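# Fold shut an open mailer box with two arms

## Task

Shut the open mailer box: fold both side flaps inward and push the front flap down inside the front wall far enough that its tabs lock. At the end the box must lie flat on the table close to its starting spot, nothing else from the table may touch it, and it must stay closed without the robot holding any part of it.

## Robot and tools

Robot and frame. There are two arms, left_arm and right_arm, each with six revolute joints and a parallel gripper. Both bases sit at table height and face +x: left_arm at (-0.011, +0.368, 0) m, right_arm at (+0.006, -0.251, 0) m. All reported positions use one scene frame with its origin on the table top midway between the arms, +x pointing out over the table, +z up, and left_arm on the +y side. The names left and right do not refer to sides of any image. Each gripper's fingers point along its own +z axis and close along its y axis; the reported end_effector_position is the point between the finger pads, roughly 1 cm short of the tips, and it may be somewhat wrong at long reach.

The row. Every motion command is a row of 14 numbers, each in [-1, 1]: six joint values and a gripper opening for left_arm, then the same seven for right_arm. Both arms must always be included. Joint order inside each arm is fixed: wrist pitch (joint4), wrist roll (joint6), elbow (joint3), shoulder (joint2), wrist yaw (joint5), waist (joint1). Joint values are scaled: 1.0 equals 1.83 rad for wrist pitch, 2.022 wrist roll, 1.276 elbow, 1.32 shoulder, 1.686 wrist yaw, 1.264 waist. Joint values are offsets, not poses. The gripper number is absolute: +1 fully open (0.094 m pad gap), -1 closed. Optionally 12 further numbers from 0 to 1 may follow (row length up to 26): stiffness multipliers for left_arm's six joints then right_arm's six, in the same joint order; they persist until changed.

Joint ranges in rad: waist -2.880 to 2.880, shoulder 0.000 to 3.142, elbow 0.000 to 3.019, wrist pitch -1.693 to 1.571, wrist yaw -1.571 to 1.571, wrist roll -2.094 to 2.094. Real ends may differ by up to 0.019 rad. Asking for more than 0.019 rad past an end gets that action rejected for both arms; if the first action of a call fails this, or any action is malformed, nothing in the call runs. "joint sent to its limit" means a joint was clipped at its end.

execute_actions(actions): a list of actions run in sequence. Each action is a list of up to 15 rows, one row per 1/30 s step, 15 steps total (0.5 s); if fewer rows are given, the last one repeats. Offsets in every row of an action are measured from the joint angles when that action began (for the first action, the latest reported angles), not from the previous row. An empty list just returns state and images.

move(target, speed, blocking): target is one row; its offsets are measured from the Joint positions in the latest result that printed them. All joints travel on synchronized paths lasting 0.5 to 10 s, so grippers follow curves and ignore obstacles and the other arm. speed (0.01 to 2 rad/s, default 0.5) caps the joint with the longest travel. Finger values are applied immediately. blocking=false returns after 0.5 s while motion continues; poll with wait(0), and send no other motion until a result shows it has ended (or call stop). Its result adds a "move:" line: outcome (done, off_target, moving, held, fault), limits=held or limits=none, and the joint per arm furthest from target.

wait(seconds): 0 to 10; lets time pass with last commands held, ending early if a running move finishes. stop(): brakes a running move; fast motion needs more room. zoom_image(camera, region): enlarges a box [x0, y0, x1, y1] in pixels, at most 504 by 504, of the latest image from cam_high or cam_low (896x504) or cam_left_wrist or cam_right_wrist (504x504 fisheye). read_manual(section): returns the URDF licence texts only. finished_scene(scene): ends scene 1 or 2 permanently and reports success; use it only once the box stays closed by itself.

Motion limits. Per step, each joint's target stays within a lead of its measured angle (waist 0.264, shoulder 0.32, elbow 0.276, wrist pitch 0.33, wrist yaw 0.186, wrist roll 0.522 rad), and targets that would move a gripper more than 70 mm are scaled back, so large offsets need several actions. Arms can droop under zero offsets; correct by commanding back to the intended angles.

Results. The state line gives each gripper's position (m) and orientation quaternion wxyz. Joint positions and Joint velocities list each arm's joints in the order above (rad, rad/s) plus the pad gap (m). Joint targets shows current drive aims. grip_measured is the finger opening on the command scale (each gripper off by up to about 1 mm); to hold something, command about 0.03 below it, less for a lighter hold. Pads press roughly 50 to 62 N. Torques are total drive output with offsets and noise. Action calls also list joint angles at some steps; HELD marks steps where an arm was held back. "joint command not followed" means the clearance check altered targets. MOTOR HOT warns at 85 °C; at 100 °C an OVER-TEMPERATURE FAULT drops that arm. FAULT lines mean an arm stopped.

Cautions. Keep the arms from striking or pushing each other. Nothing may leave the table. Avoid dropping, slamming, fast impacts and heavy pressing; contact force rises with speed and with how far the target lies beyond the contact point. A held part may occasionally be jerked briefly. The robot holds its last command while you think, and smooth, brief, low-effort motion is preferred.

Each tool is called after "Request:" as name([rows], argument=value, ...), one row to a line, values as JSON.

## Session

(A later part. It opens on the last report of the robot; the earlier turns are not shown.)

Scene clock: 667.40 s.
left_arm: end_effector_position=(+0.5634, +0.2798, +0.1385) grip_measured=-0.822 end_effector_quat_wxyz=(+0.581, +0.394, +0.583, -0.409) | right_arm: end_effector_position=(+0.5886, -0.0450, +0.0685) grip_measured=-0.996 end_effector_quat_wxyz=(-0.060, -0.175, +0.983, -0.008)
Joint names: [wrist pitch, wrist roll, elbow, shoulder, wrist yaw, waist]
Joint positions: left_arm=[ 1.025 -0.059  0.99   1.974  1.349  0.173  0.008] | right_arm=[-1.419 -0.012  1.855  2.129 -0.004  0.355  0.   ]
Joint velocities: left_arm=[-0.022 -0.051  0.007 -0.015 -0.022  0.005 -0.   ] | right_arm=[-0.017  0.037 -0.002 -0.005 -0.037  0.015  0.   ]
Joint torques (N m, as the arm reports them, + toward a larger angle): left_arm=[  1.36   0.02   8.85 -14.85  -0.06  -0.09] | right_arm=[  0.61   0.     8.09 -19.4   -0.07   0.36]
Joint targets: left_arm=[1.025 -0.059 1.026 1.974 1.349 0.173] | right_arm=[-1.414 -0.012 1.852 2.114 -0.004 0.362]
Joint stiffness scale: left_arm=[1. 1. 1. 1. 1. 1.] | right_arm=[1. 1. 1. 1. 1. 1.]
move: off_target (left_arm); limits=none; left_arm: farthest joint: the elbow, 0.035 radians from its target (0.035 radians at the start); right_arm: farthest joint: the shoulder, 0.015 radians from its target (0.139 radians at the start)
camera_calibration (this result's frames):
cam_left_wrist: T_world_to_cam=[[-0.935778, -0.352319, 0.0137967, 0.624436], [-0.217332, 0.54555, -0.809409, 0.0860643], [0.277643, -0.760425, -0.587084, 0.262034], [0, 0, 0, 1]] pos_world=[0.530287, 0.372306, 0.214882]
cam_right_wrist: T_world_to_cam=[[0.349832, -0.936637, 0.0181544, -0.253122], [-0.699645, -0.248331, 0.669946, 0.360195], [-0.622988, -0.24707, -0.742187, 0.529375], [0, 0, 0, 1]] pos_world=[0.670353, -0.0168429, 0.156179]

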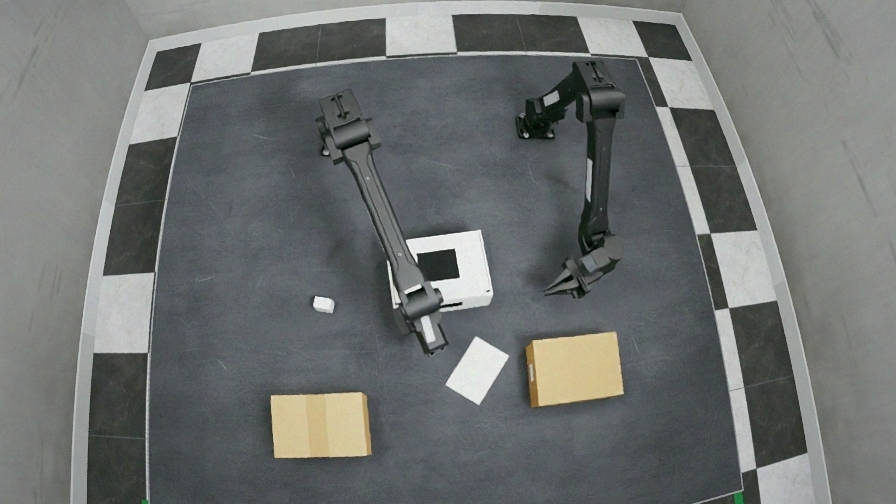

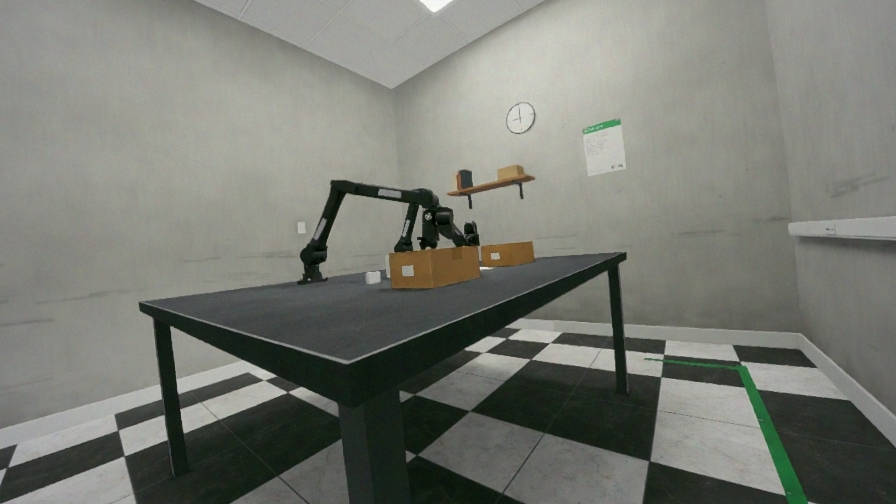

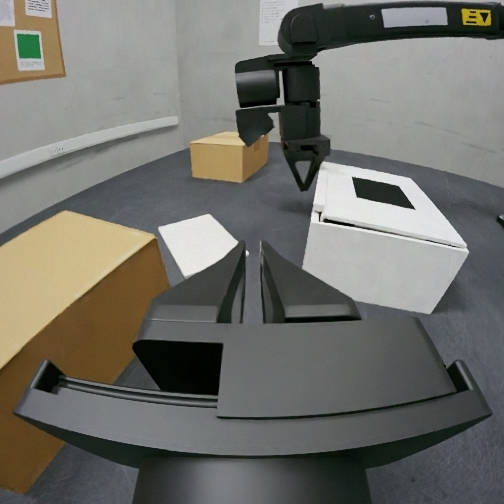

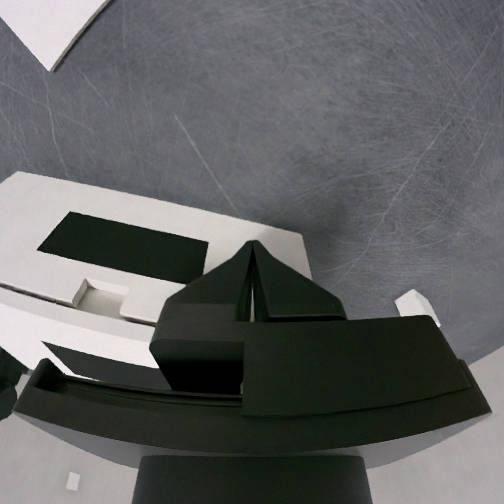

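Good. Back off (elbow up moves out and up).

Request:
move(target=[0,0,0.028,0,0,0,-0.82,0,0,0.3,0,0,0,-1], speed=0.3)

Scene clock: 674.67 s.
left_arm: end_effector_position=(+0.5634, +0.2798, +0.1385) grip_measured=-0.822 end_effector_quat_wxyz=(+0.581, +0.394, +0.583, -0.409) | right_arm: end_effector_position=(+0.6806, -0.0124, +0.2033) grip_measured=-0.996 end_effector_quat_wxyz=(+0.110, -0.174, +0.978, +0.020)
Joint names: [wrist pitch, wrist roll, elbow, shoulder, wrist yaw, waist]
Joint positions: left_arm=[ 1.025 -0.059  0.99   1.974  1.349  0.173  0.008] | right_arm=[-1.419 -0.012  2.2    2.129 -0.004  0.355  0.   ]
Joint velocities: left_arm=[-0.017 -0.066  0.002  0.005  0.037 -0.005  0.001] | right_arm=[-0.002 -0.022 -0.007  0.005  0.007 -0.005  0.001]
Joint torques (N m, as the arm reports them, + toward a larger angle): left_arm=[  1.38   0.02   8.83 -14.88  -0.06  -0.14] | right_arm=[  1.1    0.03  12.31 -19.81  -0.08  -0.79]
Joint targets: left_arm=[1.025 -0.059 1.026 1.974 1.349 0.173] | right_arm=[-1.419 -0.012 2.238 2.129 -0.004 0.355]
Joint stiffness scale: left_arm=[1. 1. 1. 1. 1. 1.] | right_arm=[1. 1. 1. 1. 1. 1.]
move: off_target (left_arm, right_arm); limits=none; left_arm: farthest joint: the elbow, 0.035 radians from its target (0.035 radians at the start); right_arm: farthest joint: the elbow, 0.037 radians from its target (0.383 radians at the start)
camera_calibration (this result's frames):
cam_left_wrist: T_world_to_cam=[[-0.935778, -0.352319, 0.0137967, 0.624436], [-0.217332, 0.54555, -0.809409, 0.0860643], [0.277643, -0.760425, -0.587084, 0.262034], [0, 0, 0, 1]] pos_world=[0.530287, 0.372306, 0.214882]
cam_right_wrist: T_world_to_cam=[[0.343077, -0.939027, 0.022942, -0.253663], [-0.872083, -0.309355, 0.379172, 0.518087], [-0.348956, -0.150093, -0.925042, 0.54662], [0, 0, 0, 1]] pos_world=[0.729587, 0.00411967, 0.315022]

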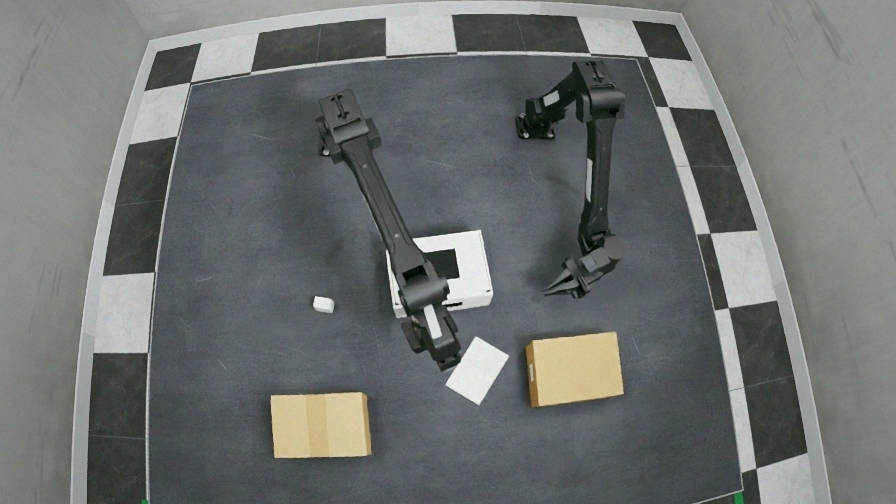

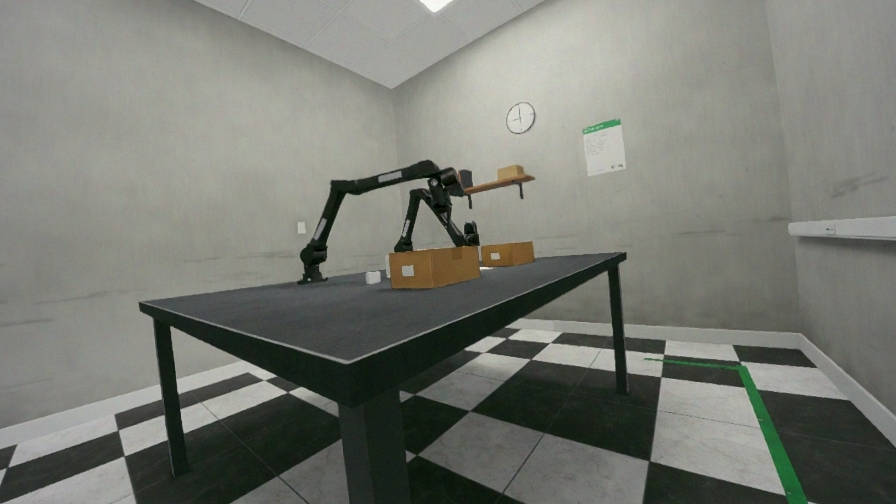

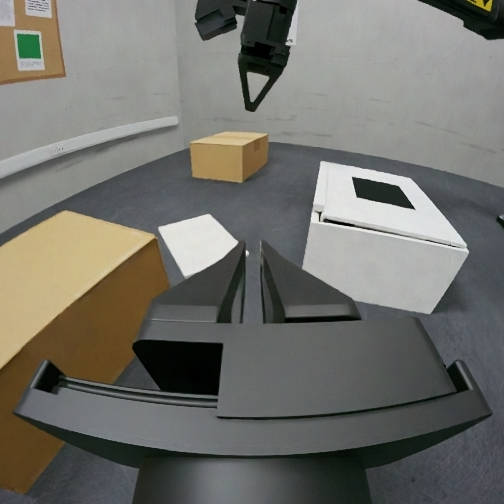

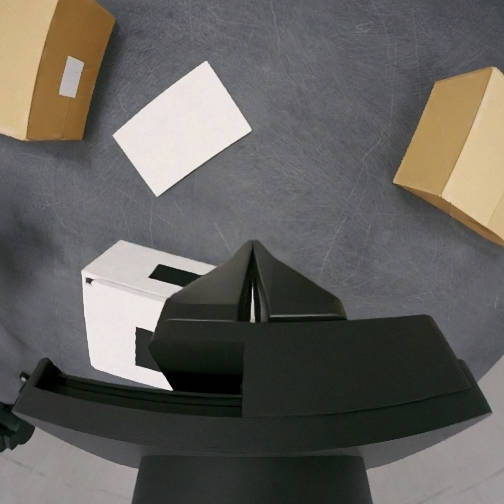

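Request:
finished_scene(scene=1)

The scene is finished: the task was done.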